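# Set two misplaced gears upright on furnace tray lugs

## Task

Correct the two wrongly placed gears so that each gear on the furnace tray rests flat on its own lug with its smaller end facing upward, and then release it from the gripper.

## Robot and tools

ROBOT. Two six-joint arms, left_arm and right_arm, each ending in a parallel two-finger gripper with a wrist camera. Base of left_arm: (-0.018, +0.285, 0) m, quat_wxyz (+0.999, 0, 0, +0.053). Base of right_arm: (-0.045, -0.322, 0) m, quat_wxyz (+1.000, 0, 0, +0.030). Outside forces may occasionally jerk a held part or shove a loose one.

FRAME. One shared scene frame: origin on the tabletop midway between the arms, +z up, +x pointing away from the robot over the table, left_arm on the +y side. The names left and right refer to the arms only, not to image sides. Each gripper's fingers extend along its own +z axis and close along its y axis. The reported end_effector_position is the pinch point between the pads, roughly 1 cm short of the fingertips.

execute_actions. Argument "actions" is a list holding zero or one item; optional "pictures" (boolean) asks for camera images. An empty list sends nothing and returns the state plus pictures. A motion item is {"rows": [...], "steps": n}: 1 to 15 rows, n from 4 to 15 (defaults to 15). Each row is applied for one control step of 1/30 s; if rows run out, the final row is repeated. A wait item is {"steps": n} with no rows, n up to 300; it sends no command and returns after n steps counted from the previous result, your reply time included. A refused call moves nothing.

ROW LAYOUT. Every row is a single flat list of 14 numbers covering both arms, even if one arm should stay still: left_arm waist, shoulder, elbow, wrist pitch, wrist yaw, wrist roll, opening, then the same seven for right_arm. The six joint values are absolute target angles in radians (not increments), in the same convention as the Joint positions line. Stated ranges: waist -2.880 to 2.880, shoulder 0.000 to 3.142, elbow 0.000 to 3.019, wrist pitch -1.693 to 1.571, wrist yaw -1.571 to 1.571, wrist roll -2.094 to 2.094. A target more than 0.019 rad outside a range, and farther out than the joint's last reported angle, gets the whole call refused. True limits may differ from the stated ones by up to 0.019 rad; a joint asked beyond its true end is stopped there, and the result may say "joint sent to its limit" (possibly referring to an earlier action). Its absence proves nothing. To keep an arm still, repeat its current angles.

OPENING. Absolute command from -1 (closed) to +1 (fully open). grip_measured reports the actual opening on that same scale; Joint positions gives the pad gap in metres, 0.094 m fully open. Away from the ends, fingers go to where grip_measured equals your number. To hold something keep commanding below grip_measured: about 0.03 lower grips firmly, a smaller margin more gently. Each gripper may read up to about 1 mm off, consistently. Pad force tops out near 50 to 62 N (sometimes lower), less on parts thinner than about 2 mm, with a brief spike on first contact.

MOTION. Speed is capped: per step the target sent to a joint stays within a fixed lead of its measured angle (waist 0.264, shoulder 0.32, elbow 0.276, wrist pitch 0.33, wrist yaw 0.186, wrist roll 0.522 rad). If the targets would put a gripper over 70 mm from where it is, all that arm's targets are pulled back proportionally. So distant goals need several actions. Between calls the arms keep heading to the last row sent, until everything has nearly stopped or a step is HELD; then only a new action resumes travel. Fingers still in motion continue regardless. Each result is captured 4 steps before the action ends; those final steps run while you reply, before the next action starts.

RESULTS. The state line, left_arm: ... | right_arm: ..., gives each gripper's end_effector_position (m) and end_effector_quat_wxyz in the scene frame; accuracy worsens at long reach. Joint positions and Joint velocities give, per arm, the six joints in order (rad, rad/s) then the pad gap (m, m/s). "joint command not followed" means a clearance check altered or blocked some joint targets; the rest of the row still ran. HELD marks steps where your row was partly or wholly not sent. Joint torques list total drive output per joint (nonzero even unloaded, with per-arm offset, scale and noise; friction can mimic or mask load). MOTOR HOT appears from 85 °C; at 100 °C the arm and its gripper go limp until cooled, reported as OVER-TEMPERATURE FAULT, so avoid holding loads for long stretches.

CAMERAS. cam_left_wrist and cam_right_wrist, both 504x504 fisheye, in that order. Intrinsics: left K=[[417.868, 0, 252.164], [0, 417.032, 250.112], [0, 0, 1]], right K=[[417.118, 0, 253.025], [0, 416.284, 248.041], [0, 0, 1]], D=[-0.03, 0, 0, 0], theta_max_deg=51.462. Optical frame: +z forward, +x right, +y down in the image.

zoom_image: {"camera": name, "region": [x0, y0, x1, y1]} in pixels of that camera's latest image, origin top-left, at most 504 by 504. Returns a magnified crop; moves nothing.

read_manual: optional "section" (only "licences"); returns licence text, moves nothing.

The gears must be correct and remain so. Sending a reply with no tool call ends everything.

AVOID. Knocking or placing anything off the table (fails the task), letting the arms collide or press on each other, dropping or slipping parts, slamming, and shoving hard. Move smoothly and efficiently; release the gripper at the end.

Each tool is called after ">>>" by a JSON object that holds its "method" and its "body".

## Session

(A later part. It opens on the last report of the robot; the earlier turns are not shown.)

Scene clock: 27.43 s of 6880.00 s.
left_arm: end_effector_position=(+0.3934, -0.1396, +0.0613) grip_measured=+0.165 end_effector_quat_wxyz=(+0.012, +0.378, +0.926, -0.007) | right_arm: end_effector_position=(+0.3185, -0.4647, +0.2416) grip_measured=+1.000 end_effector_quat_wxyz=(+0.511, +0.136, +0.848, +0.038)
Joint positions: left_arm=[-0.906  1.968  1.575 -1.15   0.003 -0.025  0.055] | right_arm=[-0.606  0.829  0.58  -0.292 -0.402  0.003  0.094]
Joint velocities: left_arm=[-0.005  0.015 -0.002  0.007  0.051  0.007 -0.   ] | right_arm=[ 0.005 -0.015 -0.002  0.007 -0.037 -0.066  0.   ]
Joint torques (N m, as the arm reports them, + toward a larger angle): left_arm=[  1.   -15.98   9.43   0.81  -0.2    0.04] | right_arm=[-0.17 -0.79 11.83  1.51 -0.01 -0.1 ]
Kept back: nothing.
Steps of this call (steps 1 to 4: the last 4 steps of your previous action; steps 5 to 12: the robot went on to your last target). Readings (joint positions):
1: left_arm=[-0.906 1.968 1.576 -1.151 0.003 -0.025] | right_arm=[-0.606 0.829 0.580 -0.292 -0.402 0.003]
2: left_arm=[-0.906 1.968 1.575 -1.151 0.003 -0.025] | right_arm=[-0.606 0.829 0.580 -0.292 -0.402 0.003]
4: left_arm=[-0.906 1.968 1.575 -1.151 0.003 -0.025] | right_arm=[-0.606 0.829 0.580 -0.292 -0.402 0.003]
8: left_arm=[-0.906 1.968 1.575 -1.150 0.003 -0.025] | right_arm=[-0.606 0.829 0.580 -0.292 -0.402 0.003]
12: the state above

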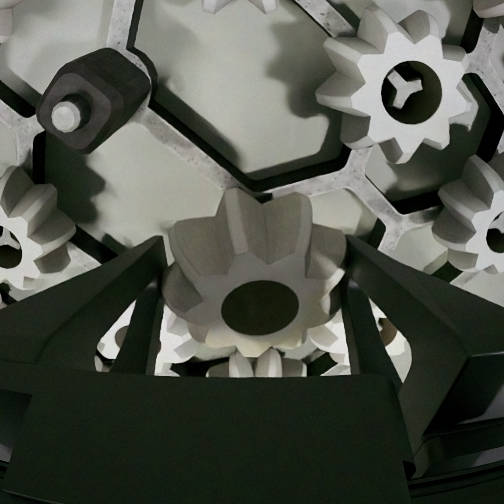

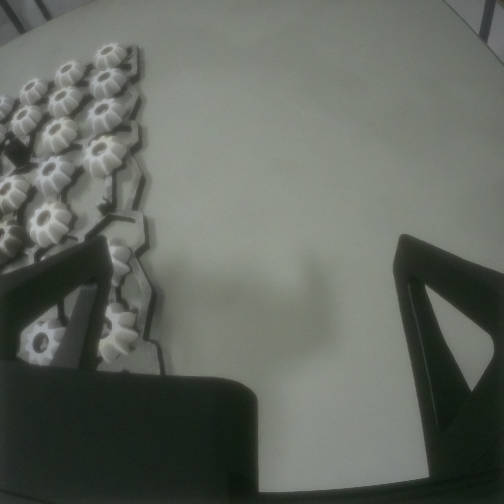

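Shoulder is sticking; ramp it further.

>>> {"method": "execute_actions", "body": {"actions": [{"rows":[[-0.902,1.988,1.574,-1.136,0,-0.015,0.135,-0.6,0.83,0.61,-0.3,-0.4,0,1],[-0.902,1.993,1.573,-1.136,0,-0.015,0.135,-0.6,0.83,0.61,-0.3,-0.4,0,1],[-0.902,1.998,1.573,-1.136,0,-0.015,0.135,-0.6,0.83,0.61,-0.3,-0.4,0,1],[-0.902,2.003,1.573,-1.136,0,-0.015,0.135,-0.6,0.83,0.61,-0.3,-0.4,0,1],[-0.902,2.008,1.573,-1.136,0,-0.015,0.135,-0.6,0.83,0.61,-0.3,-0.4,0,1]],"steps":15}]}}

>>> {"method": "execute_actions", "body": {"actions": [{"steps":10}]}}

Scene clock: 28.03 s of 6880.00 s.
left_arm: end_effector_position=(+0.3913, -0.1374, +0.0450) grip_measured=+0.165 end_effector_quat_wxyz=(-0.001, +0.378, +0.926, -0.001) | right_arm: end_effector_position=(+0.3185, -0.4647, +0.2416) grip_measured=+1.000 end_effector_quat_wxyz=(+0.511, +0.136, +0.848, +0.038)
Joint positions: left_arm=[-0.906  1.995  1.572 -1.149  0.003 -0.025  0.055] | right_arm=[-0.606  0.829  0.58  -0.292 -0.402  0.003  0.094]
Joint velocities: left_arm=[-0.005  0.054 -0.056 -0.002 -0.022  0.037 -0.001] | right_arm=[-0.005 -0.005 -0.002  0.002  0.007 -0.095  0.   ]
Joint torques (N m, as the arm reports them, + toward a larger angle): left_arm=[  1.09 -16.44   9.39   0.7   -0.21   0.04] | right_arm=[-0.35 -0.89 11.88  1.54  0.   -0.09]
Steps of this call (steps 1 to 7: the robot went on to your last target; steps 8 to 18: the first 11 steps of this action). Readings (joint positions):
8: left_arm=[-0.906 1.968 1.575 -1.150 0.003 -0.025] | right_arm=[-0.606 0.829 0.580 -0.292 -0.402 0.003]
9: left_arm=[-0.906 1.969 1.575 -1.150 0.003 -0.025] | right_arm=[-0.606 0.829 0.580 -0.292 -0.402 0.003]
11: left_arm=[-0.906 1.972 1.575 -1.150 0.003 -0.025] | right_arm=[-0.606 0.829 0.580 -0.292 -0.402 0.003]
15: left_arm=[-0.906 1.986 1.575 -1.150 0.003 -0.025] | right_arm=[-0.606 0.829 0.580 -0.292 -0.402 0.003]
18: the state above

Scene clock: 28.37 s of 6880.00 s.
left_arm: end_effector_position=(+0.3902, -0.1363, +0.0422) grip_measured=+0.165 end_effector_quat_wxyz=(-0.004, +0.378, +0.926, +0.000) | right_arm: end_effector_position=(+0.3185, -0.4647, +0.2416) grip_measured=+1.000 end_effector_quat_wxyz=(+0.511, +0.136, +0.848, +0.038)
Joint positions: left_arm=[-0.906  1.998  1.569 -1.149  0.003 -0.025  0.055] | right_arm=[-0.606  0.829  0.58  -0.292 -0.402  0.003  0.094]
Joint velocities: left_arm=[-0.015 -0.015 -0.007  0.012  0.007  0.051  0.001] | right_arm=[-0.005  0.005 -0.002 -0.002 -0.022  0.066  0.   ]
Joint torques (N m, as the arm reports them, + toward a larger angle): left_arm=[  1.07 -16.25   9.39   0.69  -0.21   0.03] | right_arm=[-0.17 -0.83 11.85  1.51 -0.01 -0.1 ]
Kept back: nothing.
Steps of this call (steps 1 to 4: the last 4 steps of your previous action; steps 5 to 10: the robot went on to your last target). Readings (joint positions):
1: left_arm=[-0.906 1.997 1.571 -1.149 0.003 -0.025] | right_arm=[-0.606 0.829 0.580 -0.292 -0.402 0.003]
2: left_arm=[-0.906 1.998 1.570 -1.149 0.003 -0.025] | right_arm=[-0.606 0.829 0.580 -0.292 -0.402 0.003]
4: left_arm=[-0.906 1.998 1.569 -1.149 0.003 -0.025] | right_arm=[-0.606 0.829 0.580 -0.292 -0.402 0.003]
8: left_arm=[-0.906 1.998 1.569 -1.149 0.003 -0.025] | right_arm=[-0.606 0.829 0.580 -0.292 -0.402 0.003]
10: the state above

>>> {"method": "execute_actions", "body": {"actions": [{"rows":[[-0.902,2.012,1.571,-1.13,0,-0.015,0.135,-0.6,0.83,0.61,-0.3,-0.4,0,1],[-0.902,2.014,1.569,-1.125,0,-0.015,0.135,-0.6,0.83,0.61,-0.3,-0.4,0,1],[-0.902,2.016,1.567,-1.12,0,-0.015,0.135,-0.6,0.83,0.61,-0.3,-0.4,0,1],[-0.902,2.018,1.565,-1.116,0,-0.015,0.135,-0.6,0.83,0.61,-0.3,-0.4,0,1],[-0.902,2.02,1.563,-1.112,0,-0.015,0.135,-0.6,0.83,0.61,-0.3,-0.4,0,1],[-0.902,2.022,1.561,-1.108,0,-0.015,0.135,-0.6,0.83,0.61,-0.3,-0.4,0,1],[-0.902,2.024,1.559,-1.104,0,-0.015,0.135,-0.6,0.83,0.61,-0.3,-0.4,0,1],[-0.902,2.026,1.557,-1.1,0,-0.015,0.135,-0.6,0.83,0.61,-0.3,-0.4,0,1],[-0.902,2.028,1.555,-1.096,0,-0.015,0.135,-0.6,0.83,0.61,-0.3,-0.4,0,1],[-0.902,2.03,1.553,-1.092,0,-0.015,0.135,-0.6,0.83,0.61,-0.3,-0.4,0,1],[-0.902,2.031,1.551,-1.088,0,-0.015,0.135,-0.6,0.83,0.61,-0.3,-0.4,0,1],[-0.902,2.031,1.549,-1.085,0,-0.015,0.135,-0.6,0.83,0.61,-0.3,-0.4,0,1]],"steps":15}]}}

>>> {"method": "execute_actions", "body": {"actions": [{"steps":12}], "pictures": true}}

Scene clock: 29.10 s of 6880.00 s.
left_arm: end_effector_position=(+0.3928, -0.1389, +0.0327) grip_measured=+0.165 end_effector_quat_wxyz=(+0.005, +0.378, +0.926, -0.004) | right_arm: end_effector_position=(+0.3185, -0.4647, +0.2416) grip_measured=+1.000 end_effector_quat_wxyz=(+0.511, +0.136, +0.848, +0.038)
Joint positions: left_arm=[-0.906  2.007  1.556 -1.109  0.003 -0.025  0.055] | right_arm=[-0.606  0.829  0.58  -0.292 -0.402  0.003  0.094]
Joint velocities: left_arm=[-0.005  0.054 -0.056  0.125  0.022  0.037 -0.001] | right_arm=[-0.005  0.005  0.012  0.042 -0.037 -0.051  0.   ]
Joint torques (N m, as the arm reports them, + toward a larger angle): left_arm=[  1.2  -14.98   8.82   0.81  -0.21   0.04] | right_arm=[-0.09 -0.81 11.87  1.52 -0.01 -0.11]
Steps of this call (steps 1 to 11: the robot went on to your last target; steps 12 to 22: the first 11 steps of this action). Readings (joint positions):
12: left_arm=[-0.906 1.998 1.569 -1.148 0.003 -0.025] | right_arm=[-0.606 0.829 0.580 -0.292 -0.402 0.003]
13: left_arm=[-0.906 1.998 1.569 -1.146 0.003 -0.025] | right_arm=[-0.606 0.829 0.580 -0.292 -0.402 0.003]
15: left_arm=[-0.906 1.999 1.568 -1.137 0.003 -0.025] | right_arm=[-0.606 0.829 0.580 -0.292 -0.402 0.003]
19: left_arm=[-0.906 2.001 1.562 -1.120 0.003 -0.025] | right_arm=[-0.606 0.829 0.580 -0.292 -0.402 0.003]
22: the state above

Scene clock: 29.50 s of 6880.00 s.
left_arm: end_effector_position=(+0.3912, -0.1372, +0.0228) grip_measured=+0.165 end_effector_quat_wxyz=(+0.000, +0.378, +0.926, -0.001) | right_arm: end_effector_position=(+0.3185, -0.4647, +0.2416) grip_measured=+1.000 end_effector_quat_wxyz=(+0.511, +0.136, +0.848, +0.038)
Joint positions: left_arm=[-0.906  2.019  1.547 -1.098  0.002 -0.025  0.055] | right_arm=[-0.606  0.829  0.58  -0.292 -0.402  0.003  0.094]
Joint velocities: left_arm=[ 0.005  0.005 -0.007 -0.007 -0.066  0.007 -0.001] | right_arm=[-0.024  0.005  0.007 -0.002 -0.007  0.066  0.   ]
Joint torques (N m, as the arm reports them, + toward a larger angle): left_arm=[  1.08 -16.42   9.1    0.69  -0.18   0.03] | right_arm=[-0.3  -0.73 11.89  1.54 -0.01 -0.1 ]
Kept back: nothing.
Steps of this call (steps 1 to 4: the last 4 steps of your previous action; steps 5 to 12: the robot went on to your last target). Readings (joint positions):
1: left_arm=[-0.906 2.009 1.554 -1.105 0.003 -0.025] | right_arm=[-0.606 0.829 0.580 -0.292 -0.402 0.003]
2: left_arm=[-0.906 2.012 1.551 -1.102 0.003 -0.025] | right_arm=[-0.606 0.829 0.580 -0.292 -0.402 0.003]
4: left_arm=[-0.906 2.016 1.548 -1.100 0.003 -0.025] | right_arm=[-0.606 0.829 0.580 -0.292 -0.402 0.003]
8: left_arm=[-0.906 2.019 1.547 -1.098 0.002 -0.025] | right_arm=[-0.606 0.829 0.580 -0.292 -0.402 0.003]
12: the state above

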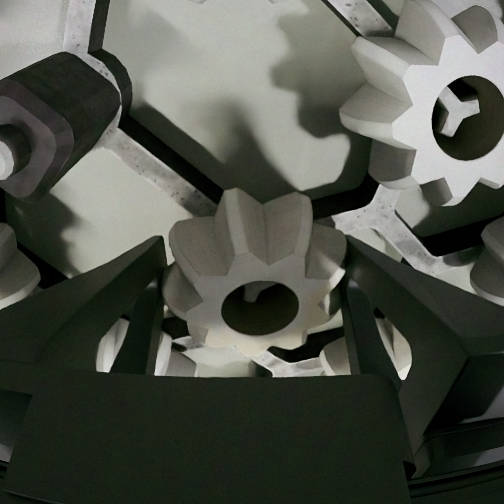

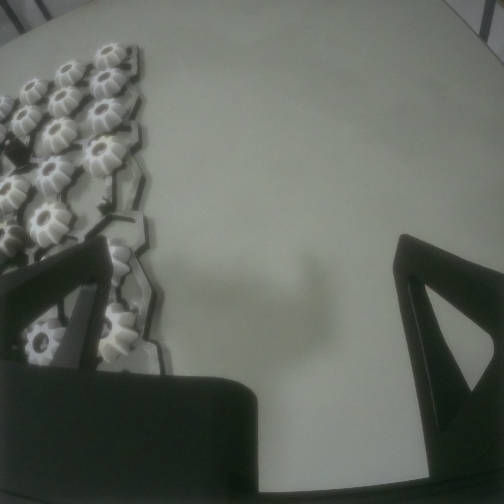

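>>> {"method": "execute_actions", "body": {"actions": [{"rows":[[-0.902,2.035,1.546,-1.08,0,-0.015,0.135,-0.6,0.83,0.61,-0.3,-0.4,0,1],[-0.902,2.039,1.543,-1.073,0,-0.015,0.135,-0.6,0.83,0.61,-0.3,-0.4,0,1]],"steps":15}], "pictures": true}}

Scene clock: 30.00 s of 6880.00 s.
left_arm: end_effector_position=(+0.3921, -0.1382, +0.0226) grip_measured=+0.165 end_effector_quat_wxyz=(+0.003, +0.378, +0.926, -0.002) | right_arm: end_effector_position=(+0.3185, -0.4647, +0.2416) grip_measured=+1.000 end_effector_quat_wxyz=(+0.511, +0.136, +0.848, +0.038)
Joint positions: left_arm=[-0.906  2.019  1.546 -1.091  0.002 -0.024  0.055] | right_arm=[-0.606  0.829  0.58  -0.292 -0.402  0.003  0.094]
Joint velocities: left_arm=[-0.015 -0.005  0.002 -0.002 -0.007 -0.007  0.001] | right_arm=[-0.005 -0.005 -0.002 -0.007 -0.007  0.022  0.   ]
Joint torques (N m, as the arm reports them, + toward a larger angle): left_arm=[  1.16 -15.66   8.61   0.99  -0.19   0.02] | right_arm=[-0.26 -0.82 11.89  1.55 -0.01 -0.1 ]
Steps of this call (steps 1 to 4: the robot went on to your last target; steps 5 to 15: the first 11 steps of this action). Readings (joint positions):
5: left_arm=[-0.906 2.019 1.547 -1.097 0.002 -0.025] | right_arm=[-0.606 0.829 0.580 -0.292 -0.402 0.003]
6: left_arm=[-0.906 2.019 1.546 -1.095 0.002 -0.025] | right_arm=[-0.606 0.829 0.580 -0.292 -0.402 0.003]
8: left_arm=[-0.906 2.019 1.546 -1.092 0.002 -0.024] | right_arm=[-0.606 0.829 0.580 -0.292 -0.402 0.003]
12: left_arm=[-0.906 2.019 1.546 -1.091 0.002 -0.024] | right_arm=[-0.606 0.829 0.580 -0.292 -0.402 0.003]
15: the state above

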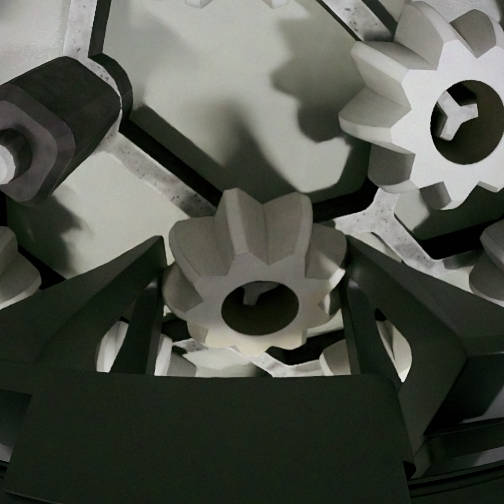

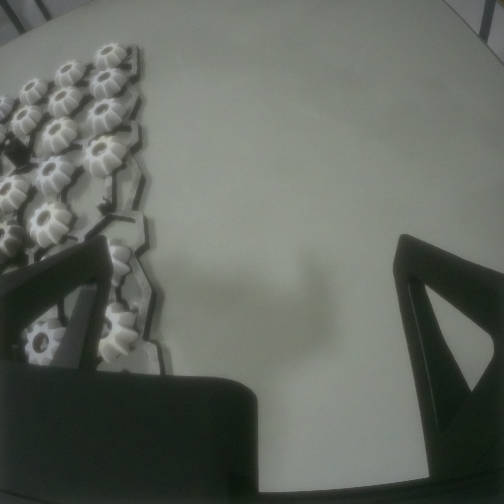

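>>> {"method": "execute_actions", "body": {"actions": [{"rows":[[-0.902,2.02,1.55,-1.09,0,-0.015,0.17,-0.6,0.83,0.61,-0.3,-0.4,0,1],[-0.902,2.02,1.55,-1.09,0,-0.015,0.2,-0.6,0.83,0.61,-0.3,-0.4,0,1],[-0.902,2.02,1.55,-1.09,0,-0.015,0.25,-0.6,0.83,0.61,-0.3,-0.4,0,1],[-0.902,2.01,1.56,-1.09,0,-0.015,0.35,-0.6,0.83,0.61,-0.3,-0.4,0,1],[-0.902,2.0,1.57,-1.09,0,-0.015,0.5,-0.6,0.83,0.61,-0.3,-0.4,0,1],[-0.902,1.99,1.58,-1.1,0,-0.015,0.7,-0.6,0.83,0.61,-0.3,-0.4,0,1],[-0.902,1.98,1.595,-1.11,0,-0.015,0.9,-0.6,0.83,0.61,-0.3,-0.4,0,1],[-0.902,1.97,1.61,-1.125,0,-0.015,1,-0.6,0.83,0.61,-0.3,-0.4,0,1],[-0.902,1.96,1.625,-1.145,0,-0.015,1,-0.6,0.83,0.61,-0.3,-0.4,0,1],[-0.902,1.95,1.64,-1.165,0,-0.015,1,-0.6,0.83,0.61,-0.3,-0.4,0,1],[-0.902,1.94,1.655,-1.19,0,-0.015,1,-0.6,0.83,0.61,-0.3,-0.4,0,1],[-0.902,1.93,1.67,-1.215,0,-0.015,1,-0.6,0.83,0.61,-0.3,-0.4,0,1],[-0.902,1.92,1.685,-1.24,0,-0.015,1,-0.6,0.83,0.61,-0.3,-0.4,0,1],[-0.902,1.91,1.7,-1.265,0,-0.015,1,-0.6,0.83,0.61,-0.3,-0.4,0,1],[-0.902,1.9,1.71,-1.285,0,-0.015,1,-0.6,0.83,0.61,-0.3,-0.4,0,1]]}]}}

>>> {"method": "execute_actions", "body": {"actions": [{"steps":15}], "pictures": true}}

Scene clock: 30.77 s of 6880.00 s.
left_arm: end_effector_position=(+0.3903, -0.1363, +0.0373) grip_measured=+0.999 end_effector_quat_wxyz=(-0.005, +0.378, +0.926, +0.001) | right_arm: end_effector_position=(+0.3185, -0.4647, +0.2416) grip_measured=+1.000 end_effector_quat_wxyz=(+0.511, +0.136, +0.848, +0.038)
Joint positions: left_arm=[-0.906  2.005  1.566 -1.141  0.002 -0.024  0.094] | right_arm=[-0.606  0.829  0.58  -0.292 -0.402  0.003  0.094]
Joint velocities: left_arm=[ 0.005 -0.151  0.276 -0.486 -0.007 -0.095  0.001] | right_arm=[-0.005  0.005 -0.002 -0.007 -0.007  0.007  0.   ]
Joint torques (N m, as the arm reports them, + toward a larger angle): left_arm=[  0.82 -20.55  14.94  -0.13  -0.16   0.01] | right_arm=[-0.27 -0.77 11.84  1.51 -0.02 -0.1 ]
Steps of this call (steps 1 to 4: the last 4 steps of your previous action; steps 5 to 12: the robot went on to your last target; steps 13 to 23: the first 11 steps of this action). Readings (joint positions):
13: left_arm=[-0.906 2.019 1.546 -1.091 0.002 -0.024] | right_arm=[-0.606 0.829 0.580 -0.292 -0.402 0.003]
14: left_arm=[-0.906 2.019 1.546 -1.091 0.002 -0.024] | right_arm=[-0.606 0.829 0.580 -0.292 -0.402 0.003]
16: left_arm=[-0.906 2.019 1.546 -1.091 0.002 -0.024] | right_arm=[-0.606 0.829 0.580 -0.292 -0.402 0.003]
20: left_arm=[-0.906 2.015 1.547 -1.099 0.002 -0.024] | right_arm=[-0.606 0.829 0.580 -0.292 -0.402 0.003]
23: the state above

Scene clock: 31.27 s of 6880.00 s.
left_arm: end_effector_position=(+0.3999, -0.1462, +0.1442) grip_measured=+1.000 end_effector_quat_wxyz=(+0.040, +0.378, +0.925, -0.019) | right_arm: end_effector_position=(+0.3185, -0.4647, +0.2416) grip_measured=+1.000 end_effector_quat_wxyz=(+0.511, +0.136, +0.848, +0.038)
Joint positions: left_arm=[-0.906  1.889  1.678 -1.271  0.002 -0.024  0.094] | right_arm=[-0.606  0.829  0.58  -0.292 -0.402  0.003  0.094]
Joint velocities: left_arm=[ 0.005 -0.005 -0.012 -0.007  0.007 -0.007  0.001] | right_arm=[-0.005 -0.015  0.007 -0.012 -0.007 -0.037  0.   ]
Joint torques (N m, as the arm reports them, + toward a larger angle): left_arm=[  1.21 -15.64  12.79  -0.3   -0.18   0.03] | right_arm=[-0.32 -0.79 11.86  1.52  0.   -0.1 ]
Kept back: nothing.
Steps of this call (steps 1 to 4: the last 4 steps of your previous action; steps 5 to 15: the robot went on to your last target). Readings (joint positions):
1: left_arm=[-0.906 1.999 1.577 -1.159 0.002 -0.024] | right_arm=[-0.606 0.829 0.580 -0.292 -0.402 0.003]
2: left_arm=[-0.906 1.991 1.588 -1.177 0.002 -0.024] | right_arm=[-0.606 0.829 0.580 -0.292 -0.402 0.003]
4: left_arm=[-0.906 1.973 1.611 -1.217 0.002 -0.024] | right_arm=[-0.606 0.829 0.580 -0.292 -0.402 0.003]
8: left_arm=[-0.906 1.927 1.656 -1.265 0.002 -0.024] | right_arm=[-0.606 0.829 0.580 -0.292 -0.402 0.003]
15: the state above

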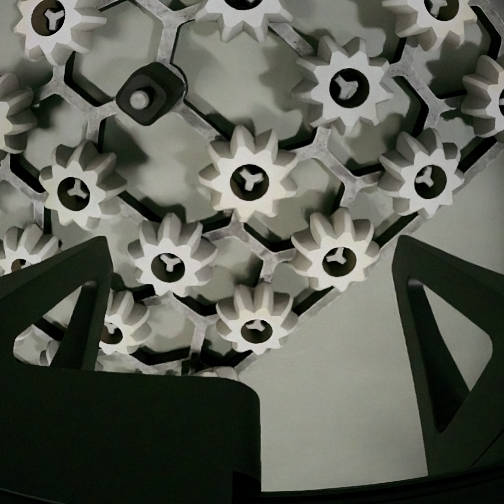

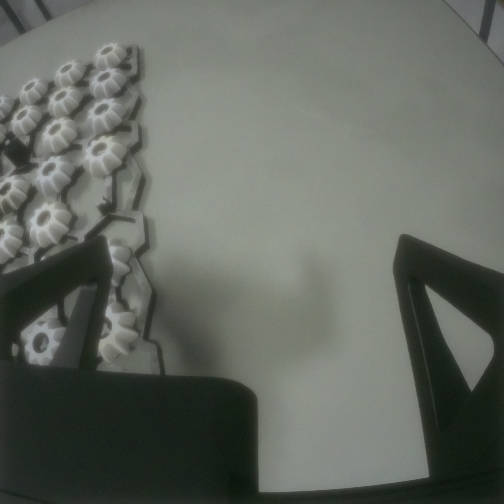

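>>> {"method": "execute_actions", "body": {"actions": [{"rows":[[-0.9,1.87,1.66,-1.27,0,0.08,1,-0.6,0.83,0.61,-0.3,-0.4,0,1],[-0.895,1.84,1.63,-1.27,0,0.19,1,-0.6,0.83,0.61,-0.3,-0.4,0,1],[-0.89,1.81,1.6,-1.27,0,0.3,1,-0.6,0.83,0.61,-0.3,-0.4,0,1],[-0.885,1.78,1.57,-1.27,0,0.42,1,-0.6,0.83,0.61,-0.3,-0.4,0,1],[-0.88,1.75,1.53,-1.27,0,0.54,1,-0.6,0.83,0.61,-0.3,-0.4,0,1],[-0.875,1.72,1.49,-1.27,0,0.66,1,-0.6,0.83,0.61,-0.3,-0.4,0,1],[-0.87,1.69,1.45,-1.27,0,0.78,1,-0.6,0.83,0.61,-0.3,-0.4,0,1],[-0.865,1.66,1.41,-1.265,0,0.9,1,-0.6,0.83,0.61,-0.3,-0.4,0,1],[-0.86,1.63,1.37,-1.265,0,1.02,1,-0.6,0.83,0.61,-0.3,-0.4,0,1],[-0.85,1.6,1.33,-1.26,0,1.14,1,-0.6,0.83,0.61,-0.3,-0.4,0,1],[-0.84,1.57,1.3,-1.26,0,1.26,1,-0.6,0.83,0.61,-0.3,-0.4,0,1],[-0.83,1.545,1.27,-1.255,0,1.38,1,-0.6,0.83,0.61,-0.3,-0.4,0,1],[-0.825,1.525,1.245,-1.255,0,1.48,1,-0.6,0.83,0.61,-0.3,-0.4,0,1],[-0.82,1.51,1.225,-1.25,0,1.56,1,-0.6,0.83,0.61,-0.3,-0.4,0,1],[-0.82,1.5,1.21,-1.25,0,1.6,1,-0.6,0.83,0.61,-0.3,-0.4,0,1]]}]}}

>>> {"method": "execute_actions", "body": {"actions": [{"steps":25}], "pictures": true}}

Scene clock: 32.33 s of 6880.00 s.
left_arm: end_effector_position=(+0.3350, -0.0526, +0.1474) grip_measured=+1.000 end_effector_quat_wxyz=(+0.005, +0.697, +0.717, -0.001) | right_arm: end_effector_position=(+0.3185, -0.4647, +0.2416) grip_measured=+1.000 end_effector_quat_wxyz=(+0.511, +0.136, +0.848, +0.038)
Joint positions: left_arm=[-0.868  1.65   1.36  -1.27   0.002  0.781  0.094] | right_arm=[-0.606  0.829  0.58  -0.292 -0.402  0.003  0.094]
Joint velocities: left_arm=[ 0.259 -1.04  -1.004  0.012  0.051  2.85   0.   ] | right_arm=[-0.005 -0.005  0.022  0.002 -0.051  0.037  0.   ]
Joint torques (N m, as the arm reports them, + toward a larger angle): left_arm=[  1.89 -14.11   9.64   0.52  -0.12  -0.06] | right_arm=[-0.28 -0.71 11.88  1.54 -0.01 -0.09]
Steps of this call (steps 1 to 15: the robot went on to your last target; steps 16 to 21: nothing new was sent; steps 22 to 32: the first 11 steps of this action). Readings (joint positions):
22: left_arm=[-0.906 1.889 1.677 -1.273 0.002 -0.009] | right_arm=[-0.606 0.829 0.580 -0.292 -0.402 0.003]
23: left_arm=[-0.906 1.885 1.670 -1.272 0.002 0.025] | right_arm=[-0.606 0.829 0.580 -0.292 -0.402 0.003]
25: left_arm=[-0.904 1.860 1.627 -1.271 0.002 0.137] | right_arm=[-0.606 0.829 0.580 -0.292 -0.402 0.003]
29: left_arm=[-0.890 1.755 1.477 -1.271 0.002 0.484] | right_arm=[-0.606 0.829 0.580 -0.292 -0.402 0.003]
32: the state above

Scene clock: 33.17 s of 6880.00 s.
left_arm: end_effector_position=(+0.3125, +0.0010, +0.1673) grip_measured=+1.000 end_effector_quat_wxyz=(+0.019, +0.912, +0.411, +0.007) | right_arm: end_effector_position=(+0.3185, -0.4647, +0.2416) grip_measured=+1.000 end_effector_quat_wxyz=(+0.511, +0.136, +0.848, +0.038)
Joint positions: left_arm=[-0.815  1.485  1.218 -1.264  0.002  1.586  0.094] | right_arm=[-0.606  0.829  0.58  -0.292 -0.402  0.003  0.094]
Joint velocities: left_arm=[ 0.005 -0.024 -0.007  0.002  0.081 -0.007  0.   ] | right_arm=[ 0.005 -0.005 -0.002 -0.017  0.007  0.066  0.   ]
Joint torques (N m, as the arm reports them, + toward a larger angle): left_arm=[ 0.29 -9.8   8.81  0.77 -0.08  0.02] | right_arm=[-0.26 -0.94 11.87  1.52 -0.01 -0.09]
Kept back: nothing.
Steps of this call (steps 1 to 4: the last 4 steps of your previous action; steps 5 to 25: the robot went on to your last target). Readings (joint positions):
1: left_arm=[-0.859 1.615 1.325 -1.270 0.002 0.881] | right_arm=[-0.606 0.829 0.580 -0.292 -0.402 0.003]
2: left_arm=[-0.849 1.582 1.295 -1.270 0.002 0.981] | right_arm=[-0.606 0.829 0.580 -0.292 -0.402 0.003]
4: left_arm=[-0.830 1.525 1.248 -1.269 0.002 1.179] | right_arm=[-0.606 0.829 0.580 -0.292 -0.402 0.003]
8: left_arm=[-0.814 1.485 1.221 -1.268 0.002 1.424] | right_arm=[-0.606 0.829 0.580 -0.292 -0.402 0.003]
25: the state above

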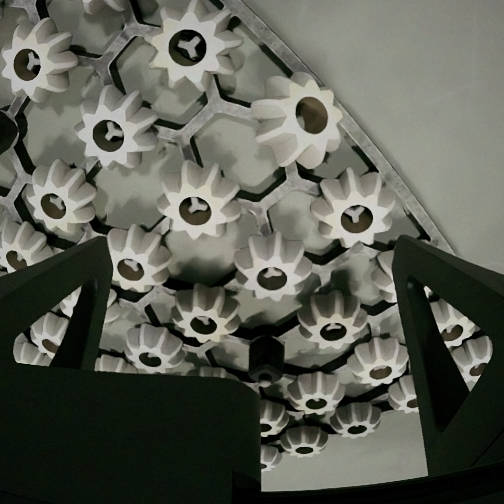

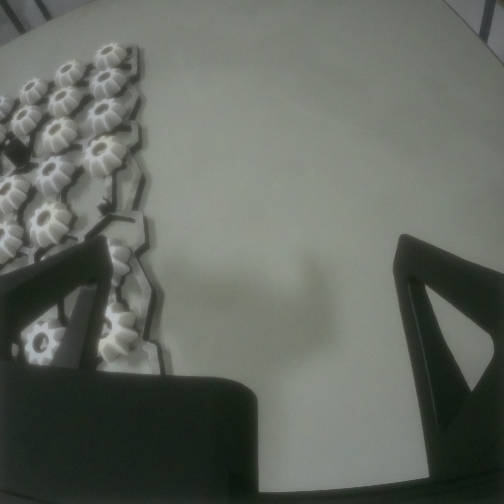

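>>> {"method": "zoom_image", "body": {"camera": "cam_left_wrist", "region": [140,0,420,280]}}

Region (140, 0, 420, 280) of cam_left_wrist's 504x504 image, scaled by 1.800, with more detail than that image has.

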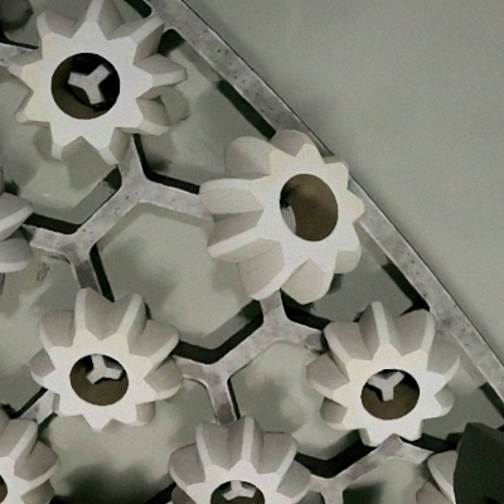

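>>> {"method": "execute_actions", "body": {"actions": [{"rows":[[-0.81,1.51,1.2,-1.24,0,1.61,1,-0.6,0.83,0.61,-0.3,-0.4,0,1],[-0.805,1.518,1.18,-1.22,0,1.61,1,-0.6,0.83,0.61,-0.3,-0.4,0,1],[-0.8,1.526,1.16,-1.2,0,1.61,1,-0.6,0.83,0.61,-0.3,-0.4,0,1],[-0.798,1.534,1.14,-1.18,0,1.61,1,-0.6,0.83,0.61,-0.3,-0.4,0,1],[-0.798,1.54,1.125,-1.16,0,1.61,1,-0.6,0.83,0.61,-0.3,-0.4,0,1],[-0.798,1.546,1.11,-1.14,0,1.61,1,-0.6,0.83,0.61,-0.3,-0.4,0,1],[-0.798,1.551,1.095,-1.12,0,1.61,1,-0.6,0.83,0.61,-0.3,-0.4,0,1],[-0.798,1.555,1.083,-1.1,0,1.61,1,-0.6,0.83,0.61,-0.3,-0.4,0,1],[-0.798,1.555,1.072,-1.082,0,1.61,1,-0.6,0.83,0.61,-0.3,-0.4,0,1]],"steps":15}]}}

>>> {"method": "execute_actions", "body": {"actions": [{"steps":12}], "pictures": true}}

Scene clock: 34.60 s of 6880.00 s.
left_arm: end_effector_position=(+0.3041, +0.0143, +0.0958) grip_measured=+1.000 end_effector_quat_wxyz=(+0.001, +0.912, +0.410, -0.001) | right_arm: end_effector_position=(+0.3185, -0.4647, +0.2416) grip_measured=+1.000 end_effector_quat_wxyz=(+0.511, +0.136, +0.848, +0.038)
Joint positions: left_arm=[-0.804  1.539  1.079 -1.109  0.002  1.599  0.094] | right_arm=[-0.606  0.829  0.58  -0.292 -0.402  0.003  0.094]
Joint velocities: left_arm=[-0.015  0.239 -0.232  0.164 -0.051 -0.037  0.   ] | right_arm=[-0.005 -0.005 -0.027 -0.007 -0.095  0.051  0.   ]
Joint torques (N m, as the arm reports them, + toward a larger angle): left_arm=[  1.1  -10.32   9.57   0.69  -0.09   0.03] | right_arm=[-0.32 -0.78 11.87  1.51  0.   -0.11]
Steps of this call (steps 1 to 30: the robot went on to your last target; steps 31 to 32: nothing new was sent; steps 33 to 43: the first 11 steps of this action). Readings (joint positions):
33: left_arm=[-0.815 1.485 1.216 -1.262 0.002 1.592] | right_arm=[-0.606 0.829 0.580 -0.292 -0.402 0.003]
34: left_arm=[-0.814 1.485 1.212 -1.253 0.002 1.593] | right_arm=[-0.606 0.829 0.580 -0.292 -0.402 0.003]
36: left_arm=[-0.813 1.486 1.189 -1.222 0.002 1.596] | right_arm=[-0.606 0.829 0.580 -0.292 -0.402 0.003]
40: left_arm=[-0.806 1.510 1.118 -1.150 0.002 1.598] | right_arm=[-0.606 0.829 0.580 -0.292 -0.402 0.003]
43: the state above

Scene clock: 35.00 s of 6880.00 s.
left_arm: end_effector_position=(+0.3032, +0.0150, +0.0874) grip_measured=+1.000 end_effector_quat_wxyz=(-0.002, +0.912, +0.410, -0.002) | right_arm: end_effector_position=(+0.3185, -0.4647, +0.2416) grip_measured=+1.000 end_effector_quat_wxyz=(+0.511, +0.136, +0.848, +0.038)
Joint positions: left_arm=[-0.804  1.551  1.069 -1.094  0.002  1.6    0.094] | right_arm=[-0.606  0.829  0.58  -0.292 -0.402  0.003  0.094]
Joint velocities: left_arm=[ 0.005 -0.005  0.002  0.022 -0.081  0.007  0.   ] | right_arm=[ 0.005 -0.015 -0.002 -0.002  0.051 -0.095  0.   ]
Joint torques (N m, as the arm reports them, + toward a larger angle): left_arm=[  1.35 -10.74   9.03   0.6   -0.08   0.04] | right_arm=[-0.18 -0.92 11.88  1.53 -0.02 -0.09]
Kept back: nothing.
Steps of this call (steps 1 to 4: the last 4 steps of your previous action; steps 5 to 12: the robot went on to your last target). Readings (joint positions):
1: left_arm=[-0.804 1.545 1.073 -1.105 0.002 1.599] | right_arm=[-0.606 0.829 0.580 -0.292 -0.402 0.003]
2: left_arm=[-0.804 1.550 1.070 -1.102 0.002 1.600] | right_arm=[-0.606 0.829 0.580 -0.292 -0.402 0.003]
4: left_arm=[-0.804 1.551 1.069 -1.099 0.002 1.600] | right_arm=[-0.606 0.829 0.580 -0.292 -0.402 0.003]
8: left_arm=[-0.804 1.551 1.069 -1.095 0.002 1.600] | right_arm=[-0.606 0.829 0.580 -0.292 -0.402 0.003]
12: the state above

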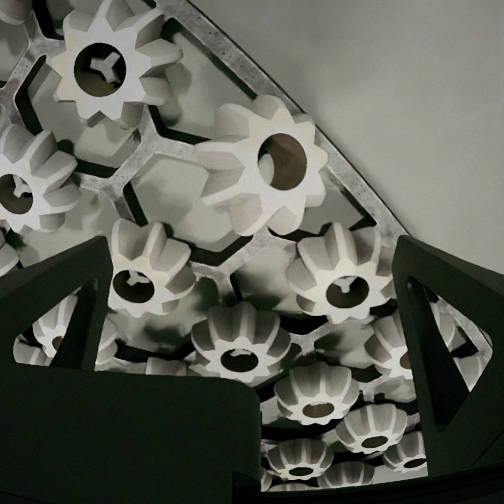

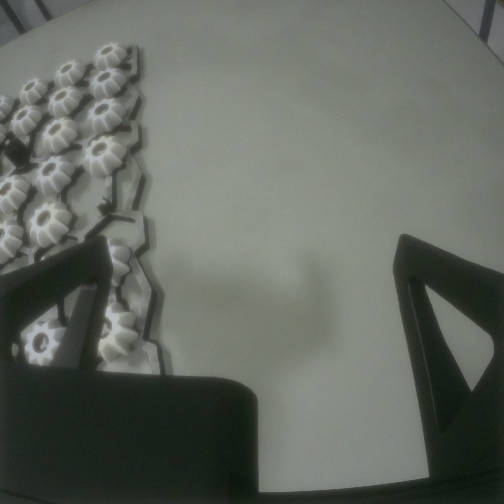

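>>> {"method": "execute_actions", "body": {"actions": [{"rows":[[-0.81,1.53,1.07,-1.09,0,1.45,0.7,-0.6,0.83,0.61,-0.3,-0.4,0,1],[-0.82,1.52,1.065,-1.09,0,1.28,0.4,-0.6,0.83,0.61,-0.3,-0.4,0,1],[-0.83,1.51,1.055,-1.09,0,1.1,0.1,-0.6,0.83,0.61,-0.3,-0.4,0,1],[-0.84,1.5,1.045,-1.09,0,0.92,-0.2,-0.6,0.83,0.61,-0.3,-0.4,0,1],[-0.85,1.49,1.035,-1.09,0,0.74,-0.47,-0.6,0.83,0.61,-0.3,-0.4,0,1],[-0.86,1.48,1.025,-1.09,0,0.56,-0.47,-0.6,0.83,0.61,-0.3,-0.4,0,1],[-0.87,1.47,1.015,-1.09,0,0.38,-0.47,-0.6,0.83,0.61,-0.3,-0.4,0,1],[-0.88,1.46,1.005,-1.09,0,0.2,-0.47,-0.6,0.83,0.61,-0.3,-0.4,0,1],[-0.89,1.452,0.995,-1.088,0,0.02,-0.47,-0.6,0.83,0.61,-0.3,-0.4,0,1],[-0.9,1.446,0.985,-1.086,0,-0.16,-0.47,-0.6,0.83,0.61,-0.3,-0.4,0,1],[-0.91,1.442,0.975,-1.084,0,-0.34,-0.47,-0.6,0.83,0.61,-0.3,-0.4,0,1],[-0.916,1.44,0.968,-1.082,0,-0.52,-0.47,-0.6,0.83,0.61,-0.3,-0.4,0,1],[-0.916,1.44,0.968,-1.08,0,-0.68,-0.47,-0.6,0.83,0.61,-0.3,-0.4,0,1],[-0.916,1.44,0.968,-1.08,0,-0.8,-0.47,-0.6,0.83,0.61,-0.3,-0.4,0,1],[-0.916,1.44,0.968,-1.08,0,-0.87,-0.47,-0.6,0.83,0.61,-0.3,-0.4,0,1]]}]}}

>>> {"method": "execute_actions", "body": {"actions": [{"steps":22}], "pictures": true}}

Scene clock: 36.23 s of 6880.00 s.
left_arm: end_effector_position=(+0.2621, +0.0074, +0.0972) grip_measured=-0.468 end_effector_quat_wxyz=(+0.006, +0.657, +0.753, -0.001) | right_arm: end_effector_position=(+0.3185, -0.4647, +0.2416) grip_measured=+1.000 end_effector_quat_wxyz=(+0.511, +0.136, +0.848, +0.038)
Joint positions: left_arm=[-0.886  1.466  1.001 -1.094  0.002  0.656  0.025] | right_arm=[-0.606  0.829  0.58  -0.292 -0.402  0.003  0.094]
Joint velocities: left_arm=[-0.386 -0.298 -0.242 -0.022  0.037 -2.806  0.001] | right_arm=[-0.024  0.005  0.012 -0.007 -0.007  0.007  0.   ]
Joint torques (N m, as the arm reports them, + toward a larger angle): left_arm=[  0.46 -10.64   8.     0.46  -0.13  -0.14] | right_arm=[-0.37 -0.74 11.9   1.55  0.   -0.1 ]
Steps of this call (steps 1 to 26: the robot went on to your last target; steps 27 to 37: the first 11 steps of this action). Readings (joint positions):
27: left_arm=[-0.804 1.551 1.069 -1.094 0.002 1.577] | right_arm=[-0.606 0.829 0.580 -0.292 -0.402 0.003]
28: left_arm=[-0.804 1.550 1.069 -1.094 0.002 1.526] | right_arm=[-0.606 0.829 0.580 -0.292 -0.402 0.003]
30: left_arm=[-0.810 1.543 1.065 -1.094 0.002 1.352] | right_arm=[-0.606 0.829 0.580 -0.292 -0.402 0.003]
34: left_arm=[-0.846 1.501 1.031 -1.094 0.002 0.954] | right_arm=[-0.606 0.829 0.580 -0.292 -0.402 0.003]
37: the state above

Scene clock: 36.97 s of 6880.00 s.
left_arm: end_effector_position=(+0.2451, +0.0045, +0.0954) grip_measured=-0.468 end_effector_quat_wxyz=(+0.001, -0.004, +1.000, -0.003) | right_arm: end_effector_position=(+0.3185, -0.4647, +0.2416) grip_measured=+1.000 end_effector_quat_wxyz=(+0.511, +0.136, +0.848, +0.038)
Joint positions: left_arm=[-0.922  1.447  0.975 -1.093  0.002 -0.825  0.025] | right_arm=[-0.606  0.829  0.58  -0.292 -0.402  0.003  0.094]
Joint velocities: left_arm=[-0.005  0.015 -0.017  0.017 -0.007 -0.212 -0.   ] | right_arm=[ 0.005 -0.015 -0.017  0.017 -0.051 -0.037  0.   ]
Joint torques (N m, as the arm reports them, + toward a larger angle): left_arm=[  1.31 -10.04   8.22   0.78  -0.26  -0.15] | right_arm=[-0.17 -0.92 11.89  1.54 -0.01 -0.1 ]
Kept back: nothing.
Steps of this call (steps 1 to 4: the last 4 steps of your previous action; steps 5 to 22: the robot went on to your last target). Readings (joint positions):
1: left_arm=[-0.898 1.457 0.992 -1.094 0.002 0.556] | right_arm=[-0.606 0.829 0.580 -0.292 -0.402 0.003]
2: left_arm=[-0.909 1.450 0.985 -1.094 0.002 0.457] | right_arm=[-0.606 0.829 0.580 -0.292 -0.402 0.003]
4: left_arm=[-0.921 1.447 0.978 -1.094 0.002 0.259] | right_arm=[-0.606 0.829 0.580 -0.292 -0.402 0.003]
8: left_arm=[-0.922 1.447 0.975 -1.094 0.002 -0.139] | right_arm=[-0.606 0.829 0.580 -0.292 -0.402 0.003]
22: the state above

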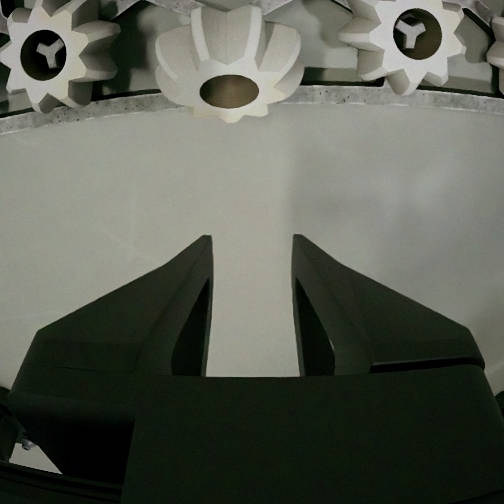

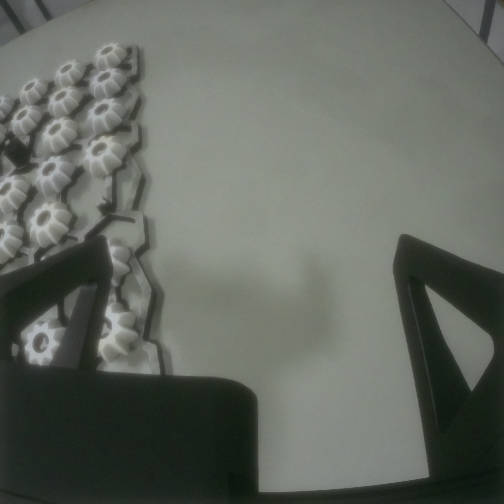

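>>> {"method": "execute_actions", "body": {"actions": [{"rows":[[-0.91,1.46,0.962,-1.065,0,-0.87,-0.47,-0.6,0.83,0.61,-0.3,-0.4,0,1],[-0.904,1.47,0.954,-1.05,0,-0.87,-0.47,-0.6,0.83,0.61,-0.3,-0.4,0,1],[-0.904,1.48,0.946,-1.033,0,-0.87,-0.47,-0.6,0.83,0.61,-0.3,-0.4,0,1],[-0.904,1.49,0.938,-1.016,0,-0.87,-0.47,-0.6,0.83,0.61,-0.3,-0.4,0,1],[-0.904,1.5,0.93,-1.0,0,-0.87,-0.47,-0.6,0.83,0.61,-0.3,-0.4,0,1],[-0.904,1.51,0.922,-0.983,0,-0.87,-0.47,-0.6,0.83,0.61,-0.3,-0.4,0,1],[-0.904,1.52,0.914,-0.966,0,-0.87,-0.47,-0.6,0.83,0.61,-0.3,-0.4,0,1],[-0.904,1.528,0.906,-0.95,0,-0.87,-0.47,-0.6,0.83,0.61,-0.3,-0.4,0,1],[-0.904,1.536,0.898,-0.933,0,-0.87,-0.47,-0.6,0.83,0.61,-0.3,-0.4,0,1],[-0.904,1.542,0.89,-0.916,0,-0.87,-0.47,-0.6,0.83,0.61,-0.3,-0.4,0,1],[-0.904,1.545,0.882,-0.902,0,-0.87,-0.47,-0.6,0.83,0.61,-0.3,-0.4,0,1]],"steps":15}]}}

>>> {"method": "execute_actions", "body": {"actions": [{"steps":14}], "pictures": true}}

Scene clock: 37.70 s of 6880.00 s.
left_arm: end_effector_position=(+0.2499, +0.0063, +0.0487) grip_measured=-0.468 end_effector_quat_wxyz=(+0.006, -0.028, +1.000, -0.008) | right_arm: end_effector_position=(+0.3185, -0.4647, +0.2416) grip_measured=+1.000 end_effector_quat_wxyz=(+0.511, +0.136, +0.848, +0.038)
Joint positions: left_arm=[-0.91   1.513  0.905 -0.943  0.002 -0.86   0.025] | right_arm=[-0.606  0.829  0.58  -0.292 -0.402  0.003  0.094]
Joint velocities: left_arm=[ 0.005  0.308 -0.266  0.442 -0.007 -0.037 -0.001] | right_arm=[-0.015 -0.005 -0.007  0.012 -0.007 -0.037  0.   ]
Joint torques (N m, as the arm reports them, + toward a larger angle): left_arm=[ 1.43 -9.    7.61  0.5  -0.25 -0.19] | right_arm=[-0.23 -1.   11.86  1.54 -0.01 -0.1 ]
Steps of this call (steps 1 to 11: the robot went on to your last target; steps 12 to 22: the first 11 steps of this action). Readings (joint positions):
12: left_arm=[-0.922 1.447 0.975 -1.090 0.002 -0.858] | right_arm=[-0.606 0.829 0.580 -0.292 -0.402 0.003]
13: left_arm=[-0.921 1.447 0.972 -1.082 0.002 -0.858] | right_arm=[-0.606 0.829 0.580 -0.292 -0.402 0.003]
15: left_arm=[-0.917 1.449 0.962 -1.056 0.002 -0.859] | right_arm=[-0.606 0.829 0.580 -0.292 -0.402 0.003]
19: left_arm=[-0.910 1.478 0.933 -0.993 0.002 -0.860] | right_arm=[-0.606 0.829 0.580 -0.292 -0.402 0.003]
22: the state above

Scene clock: 38.17 s of 6880.00 s.
left_arm: end_effector_position=(+0.2457, +0.0108, +0.0327) grip_measured=-0.468 end_effector_quat_wxyz=(-0.000, -0.028, +1.000, -0.001) | right_arm: end_effector_position=(+0.3185, -0.4647, +0.2416) grip_measured=+1.000 end_effector_quat_wxyz=(+0.511, +0.136, +0.848, +0.038)
Joint positions: left_arm=[-0.91   1.537  0.882 -0.915  0.002 -0.86   0.025] | right_arm=[-0.606  0.829  0.58  -0.292 -0.402  0.003  0.094]
Joint velocities: left_arm=[-0.015 -0.015  0.002 -0.007 -0.051 -0.022  0.   ] | right_arm=[-0.005 -0.015 -0.007  0.017  0.066  0.022  0.   ]
Joint torques (N m, as the arm reports them, + toward a larger angle): left_arm=[ 1.2  -9.58  7.99  0.71 -0.24 -0.19] | right_arm=[-0.12 -0.82 11.88  1.52 -0.01 -0.1 ]
Kept back: nothing.
Steps of this call (steps 1 to 4: the last 4 steps of your previous action; steps 5 to 14: the robot went on to your last target). Readings (joint positions):
1: left_arm=[-0.910 1.522 0.896 -0.932 0.002 -0.860] | right_arm=[-0.606 0.829 0.580 -0.292 -0.402 0.003]
2: left_arm=[-0.910 1.529 0.890 -0.925 0.002 -0.860] | right_arm=[-0.606 0.829 0.580 -0.292 -0.402 0.003]
4: left_arm=[-0.910 1.537 0.883 -0.921 0.002 -0.860] | right_arm=[-0.606 0.829 0.580 -0.292 -0.402 0.003]
8: left_arm=[-0.910 1.537 0.882 -0.916 0.002 -0.860] | right_arm=[-0.606 0.829 0.580 -0.292 -0.402 0.003]
14: the state above

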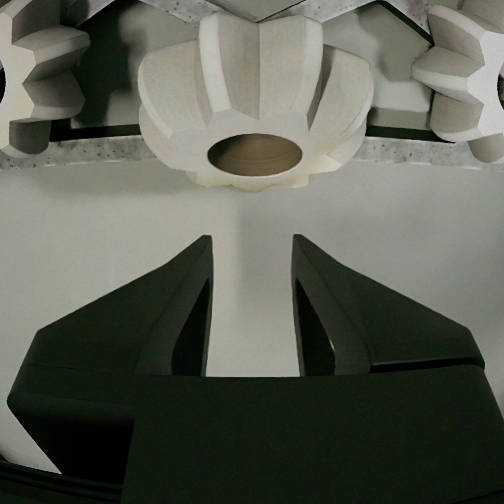

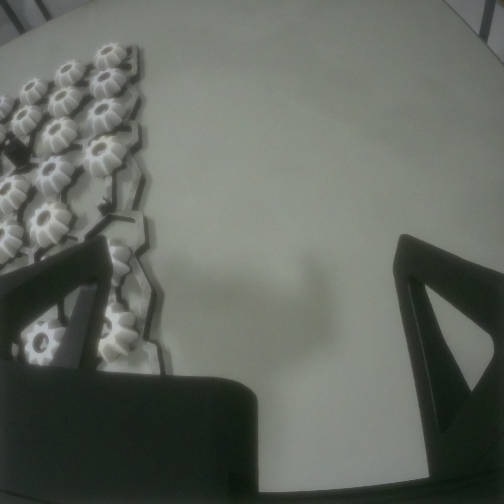

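>>> {"method": "execute_actions", "body": {"actions": [{"rows":[[-0.904,1.545,0.915,-0.91,0,-0.86,-0.47,-0.6,0.83,0.61,-0.3,-0.4,0,1],[-0.901,1.548,0.925,-0.915,0,-0.85,-0.47,-0.6,0.83,0.61,-0.3,-0.4,0,1],[-0.898,1.551,0.93,-0.92,0,-0.845,-0.47,-0.6,0.83,0.61,-0.3,-0.4,0,1],[-0.895,1.554,0.934,-0.922,0,-0.84,-0.47,-0.6,0.83,0.61,-0.3,-0.4,0,1],[-0.892,1.557,0.938,-0.924,0,-0.835,-0.47,-0.6,0.83,0.61,-0.3,-0.4,0,1],[-0.889,1.56,0.942,-0.926,0,-0.83,-0.47,-0.6,0.83,0.61,-0.3,-0.4,0,1],[-0.886,1.563,0.946,-0.926,0,-0.826,-0.47,-0.6,0.83,0.61,-0.3,-0.4,0,1],[-0.883,1.566,0.95,-0.926,0,-0.822,-0.47,-0.6,0.83,0.61,-0.3,-0.4,0,1],[-0.88,1.569,0.953,-0.926,0,-0.818,-0.47,-0.6,0.83,0.61,-0.3,-0.4,0,1],[-0.877,1.571,0.955,-0.926,0,-0.815,-0.47,-0.6,0.83,0.61,-0.3,-0.4,0,1]],"steps":15}]}}

>>> {"method": "execute_actions", "body": {"actions": [{"steps":12}], "pictures": true}}

Scene clock: 44.13 s of 6880.00 s.
left_arm: end_effector_position=(+0.2606, +0.0076, +0.0392) grip_measured=-0.468 end_effector_quat_wxyz=(+0.007, -0.027, +1.000, -0.009) | right_arm: end_effector_position=(+0.3185, -0.4647, +0.2416) grip_measured=+1.000 end_effector_quat_wxyz=(+0.511, +0.136, +0.848, +0.038)
Joint positions: left_arm=[-0.888  1.543  0.91  -0.915  0.002 -0.836  0.025] | right_arm=[-0.606  0.829  0.58  -0.292 -0.402  0.003  0.094]
Joint velocities: left_arm=[ 0.083  0.054  0.11   0.002 -0.037  0.007  0.   ] | right_arm=[-0.005 -0.005 -0.007 -0.007  0.007  0.066  0.   ]
Joint torques (N m, as the arm reports them, + toward a larger angle): left_arm=[ 1.86 -7.94 11.56 -0.34 -0.24  0.02] | right_arm=[-0.16 -0.97 11.85  1.53 -0.02 -0.1 ]
Steps of this call (steps 1 to 30: the robot went on to your last target; steps 31 to 90: nothing new was sent; then 2.60 s passed at rest; steps 91 to 101: the first 11 steps of this action). Readings (joint positions):
91: left_arm=[-0.910 1.537 0.882 -0.915 0.002 -0.860] | right_arm=[-0.606 0.829 0.580 -0.292 -0.402 0.003]
92: left_arm=[-0.910 1.537 0.882 -0.915 0.002 -0.860] | right_arm=[-0.606 0.829 0.580 -0.292 -0.402 0.003]
94: left_arm=[-0.909 1.537 0.883 -0.915 0.002 -0.858] | right_arm=[-0.606 0.829 0.580 -0.292 -0.402 0.003]
98: left_arm=[-0.899 1.538 0.895 -0.915 0.002 -0.846] | right_arm=[-0.606 0.829 0.580 -0.292 -0.402 0.003]
101: the state above

Scene clock: 44.53 s of 6880.00 s.
left_arm: end_effector_position=(+0.2642, +0.0081, +0.0396) grip_measured=-0.468 end_effector_quat_wxyz=(+0.008, -0.026, +1.000, -0.010) | right_arm: end_effector_position=(+0.3185, -0.4647, +0.2416) grip_measured=+1.000 end_effector_quat_wxyz=(+0.511, +0.136, +0.848, +0.038)
Joint positions: left_arm=[-0.881  1.546  0.915 -0.915  0.002 -0.826  0.025] | right_arm=[-0.606  0.829  0.58  -0.292 -0.402  0.003  0.094]
Joint velocities: left_arm=[-0.015  0.005 -0.002  0.007 -0.037  0.007 -0.   ] | right_arm=[ 0.005 -0.005 -0.007  0.002 -0.022 -0.037  0.   ]
Joint torques (N m, as the arm reports them, + toward a larger angle): left_arm=[ 1.05 -8.36 11.78 -0.37 -0.24  0.06] | right_arm=[-0.25 -0.83 11.85  1.53  0.   -0.1 ]
Kept back: nothing.
Steps of this call (steps 1 to 4: the last 4 steps of your previous action; steps 5 to 12: the robot went on to your last target). Readings (joint positions):
1: left_arm=[-0.885 1.544 0.913 -0.915 0.002 -0.834] | right_arm=[-0.606 0.829 0.580 -0.292 -0.402 0.003]
2: left_arm=[-0.883 1.545 0.915 -0.915 0.002 -0.832] | right_arm=[-0.606 0.829 0.580 -0.292 -0.402 0.003]
4: left_arm=[-0.881 1.545 0.915 -0.915 0.002 -0.829] | right_arm=[-0.606 0.829 0.580 -0.292 -0.402 0.003]
8: left_arm=[-0.881 1.546 0.915 -0.915 0.002 -0.827] | right_arm=[-0.606 0.829 0.580 -0.292 -0.402 0.003]
12: the state above

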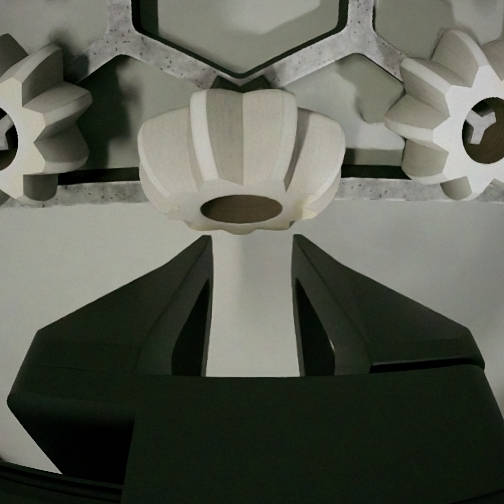

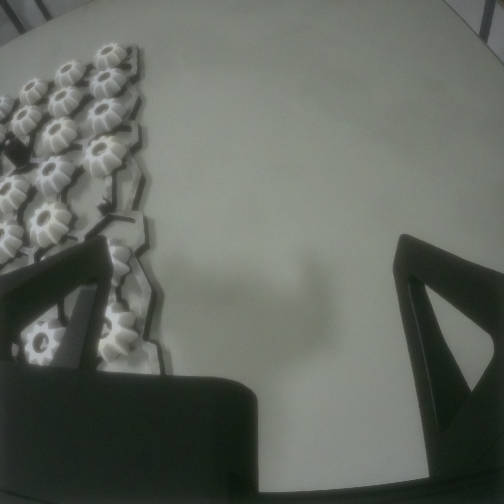

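>>> {"method": "execute_actions", "body": {"actions": [{"rows":[[-0.874,1.576,0.955,-0.93,0,-0.81,-0.47,-0.6,0.83,0.61,-0.3,-0.4,0,1],[-0.872,1.58,0.956,-0.934,0,-0.81,-0.47,-0.6,0.83,0.61,-0.3,-0.4,0,1],[-0.87,1.583,0.958,-0.938,0,-0.805,-0.47,-0.6,0.83,0.61,-0.3,-0.4,0,1],[-0.868,1.585,0.961,-0.94,0,-0.805,-0.47,-0.6,0.83,0.61,-0.3,-0.4,0,1],[-0.866,1.587,0.964,-0.942,0,-0.8,-0.47,-0.6,0.83,0.61,-0.3,-0.4,0,1],[-0.864,1.588,0.967,-0.944,0,-0.8,-0.47,-0.6,0.83,0.61,-0.3,-0.4,0,1],[-0.861,1.589,0.97,-0.945,0,-0.8,-0.47,-0.6,0.83,0.61,-0.3,-0.4,0,1],[-0.858,1.59,0.973,-0.945,0,-0.795,-0.47,-0.6,0.83,0.61,-0.3,-0.4,0,1],[-0.855,1.59,0.975,-0.945,0,-0.795,-0.47,-0.6,0.83,0.61,-0.3,-0.4,0,1]],"steps":15}]}}

>>> {"method": "execute_actions", "body": {"actions": [{"steps":12}], "pictures": true}}

Scene clock: 46.47 s of 6880.00 s.
left_arm: end_effector_position=(+0.2659, +0.0124, +0.0349) grip_measured=-0.468 end_effector_quat_wxyz=(-0.003, -0.023, +1.000, +0.001) | right_arm: end_effector_position=(+0.3185, -0.4647, +0.2416) grip_measured=+1.000 end_effector_quat_wxyz=(+0.511, +0.136, +0.848, +0.038)
Joint positions: left_arm=[-0.869  1.568  0.926 -0.935  0.004 -0.809  0.025] | right_arm=[-0.606  0.829  0.58  -0.292 -0.402  0.003  0.094]
Joint velocities: left_arm=[ 0.044  0.015  0.032  0.012  0.007  0.007 -0.001] | right_arm=[ 0.005  0.005 -0.022 -0.002 -0.081 -0.007  0.   ]
Joint torques (N m, as the arm reports them, + toward a larger angle): left_arm=[ 2.24 -8.88 12.29 -0.32 -0.3   0.01] | right_arm=[-0.11 -0.79 11.88  1.51 -0.01 -0.11]
Steps of this call (steps 1 to 30: the robot went on to your last target; steps 31 to 47: nothing new was sent; steps 48 to 58: the first 11 steps of this action). Readings (joint positions):
48: left_arm=[-0.881 1.547 0.915 -0.916 0.002 -0.824] | right_arm=[-0.606 0.829 0.580 -0.292 -0.402 0.003]
49: left_arm=[-0.881 1.548 0.915 -0.917 0.002 -0.823] | right_arm=[-0.606 0.829 0.580 -0.292 -0.402 0.003]
51: left_arm=[-0.880 1.552 0.915 -0.923 0.002 -0.820] | right_arm=[-0.606 0.829 0.580 -0.292 -0.402 0.003]
55: left_arm=[-0.874 1.565 0.920 -0.932 0.004 -0.813] | right_arm=[-0.606 0.829 0.580 -0.292 -0.402 0.003]
58: the state above

Scene clock: 46.87 s of 6880.00 s.
left_arm: end_effector_position=(+0.2697, +0.0127, +0.0365) grip_measured=-0.468 end_effector_quat_wxyz=(-0.001, -0.025, +1.000, -0.001) | right_arm: end_effector_position=(+0.3185, -0.4647, +0.2416) grip_measured=+1.000 end_effector_quat_wxyz=(+0.511, +0.136, +0.848, +0.038)
Joint positions: left_arm=[-0.862  1.568  0.931 -0.935  0.004 -0.805  0.025] | right_arm=[-0.606  0.829  0.58  -0.292 -0.402  0.003  0.094]
Joint velocities: left_arm=[-0.015 -0.015  0.007 -0.012  0.022 -0.037  0.   ] | right_arm=[ 0.005 -0.005 -0.002 -0.022  0.066  0.022  0.   ]
Joint torques (N m, as the arm reports them, + toward a larger angle): left_arm=[ 1.53 -8.72 12.07 -0.36 -0.3   0.03] | right_arm=[-0.38 -0.93 11.87  1.55 -0.01 -0.1 ]
Kept back: nothing.
Steps of this call (steps 1 to 4: the last 4 steps of your previous action; steps 5 to 12: the robot went on to your last target). Readings (joint positions):
1: left_arm=[-0.868 1.568 0.928 -0.935 0.004 -0.808] | right_arm=[-0.606 0.829 0.580 -0.292 -0.402 0.003]
2: left_arm=[-0.866 1.568 0.929 -0.935 0.004 -0.807] | right_arm=[-0.606 0.829 0.580 -0.292 -0.402 0.003]
4: left_arm=[-0.864 1.568 0.930 -0.935 0.004 -0.806] | right_arm=[-0.606 0.829 0.580 -0.292 -0.402 0.003]
8: left_arm=[-0.862 1.568 0.931 -0.935 0.004 -0.805] | right_arm=[-0.606 0.829 0.580 -0.292 -0.402 0.003]
12: the state above

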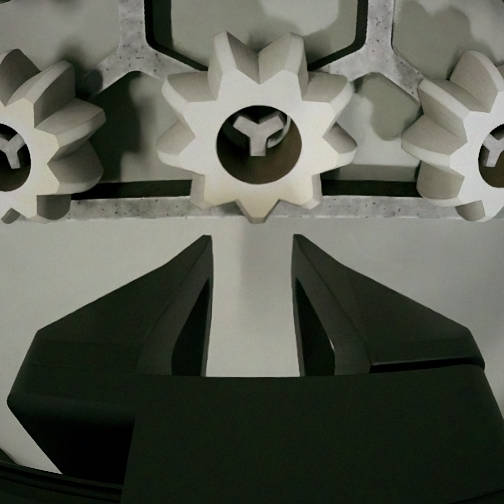

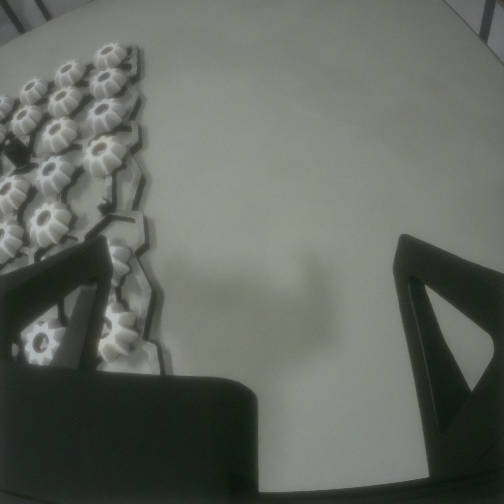

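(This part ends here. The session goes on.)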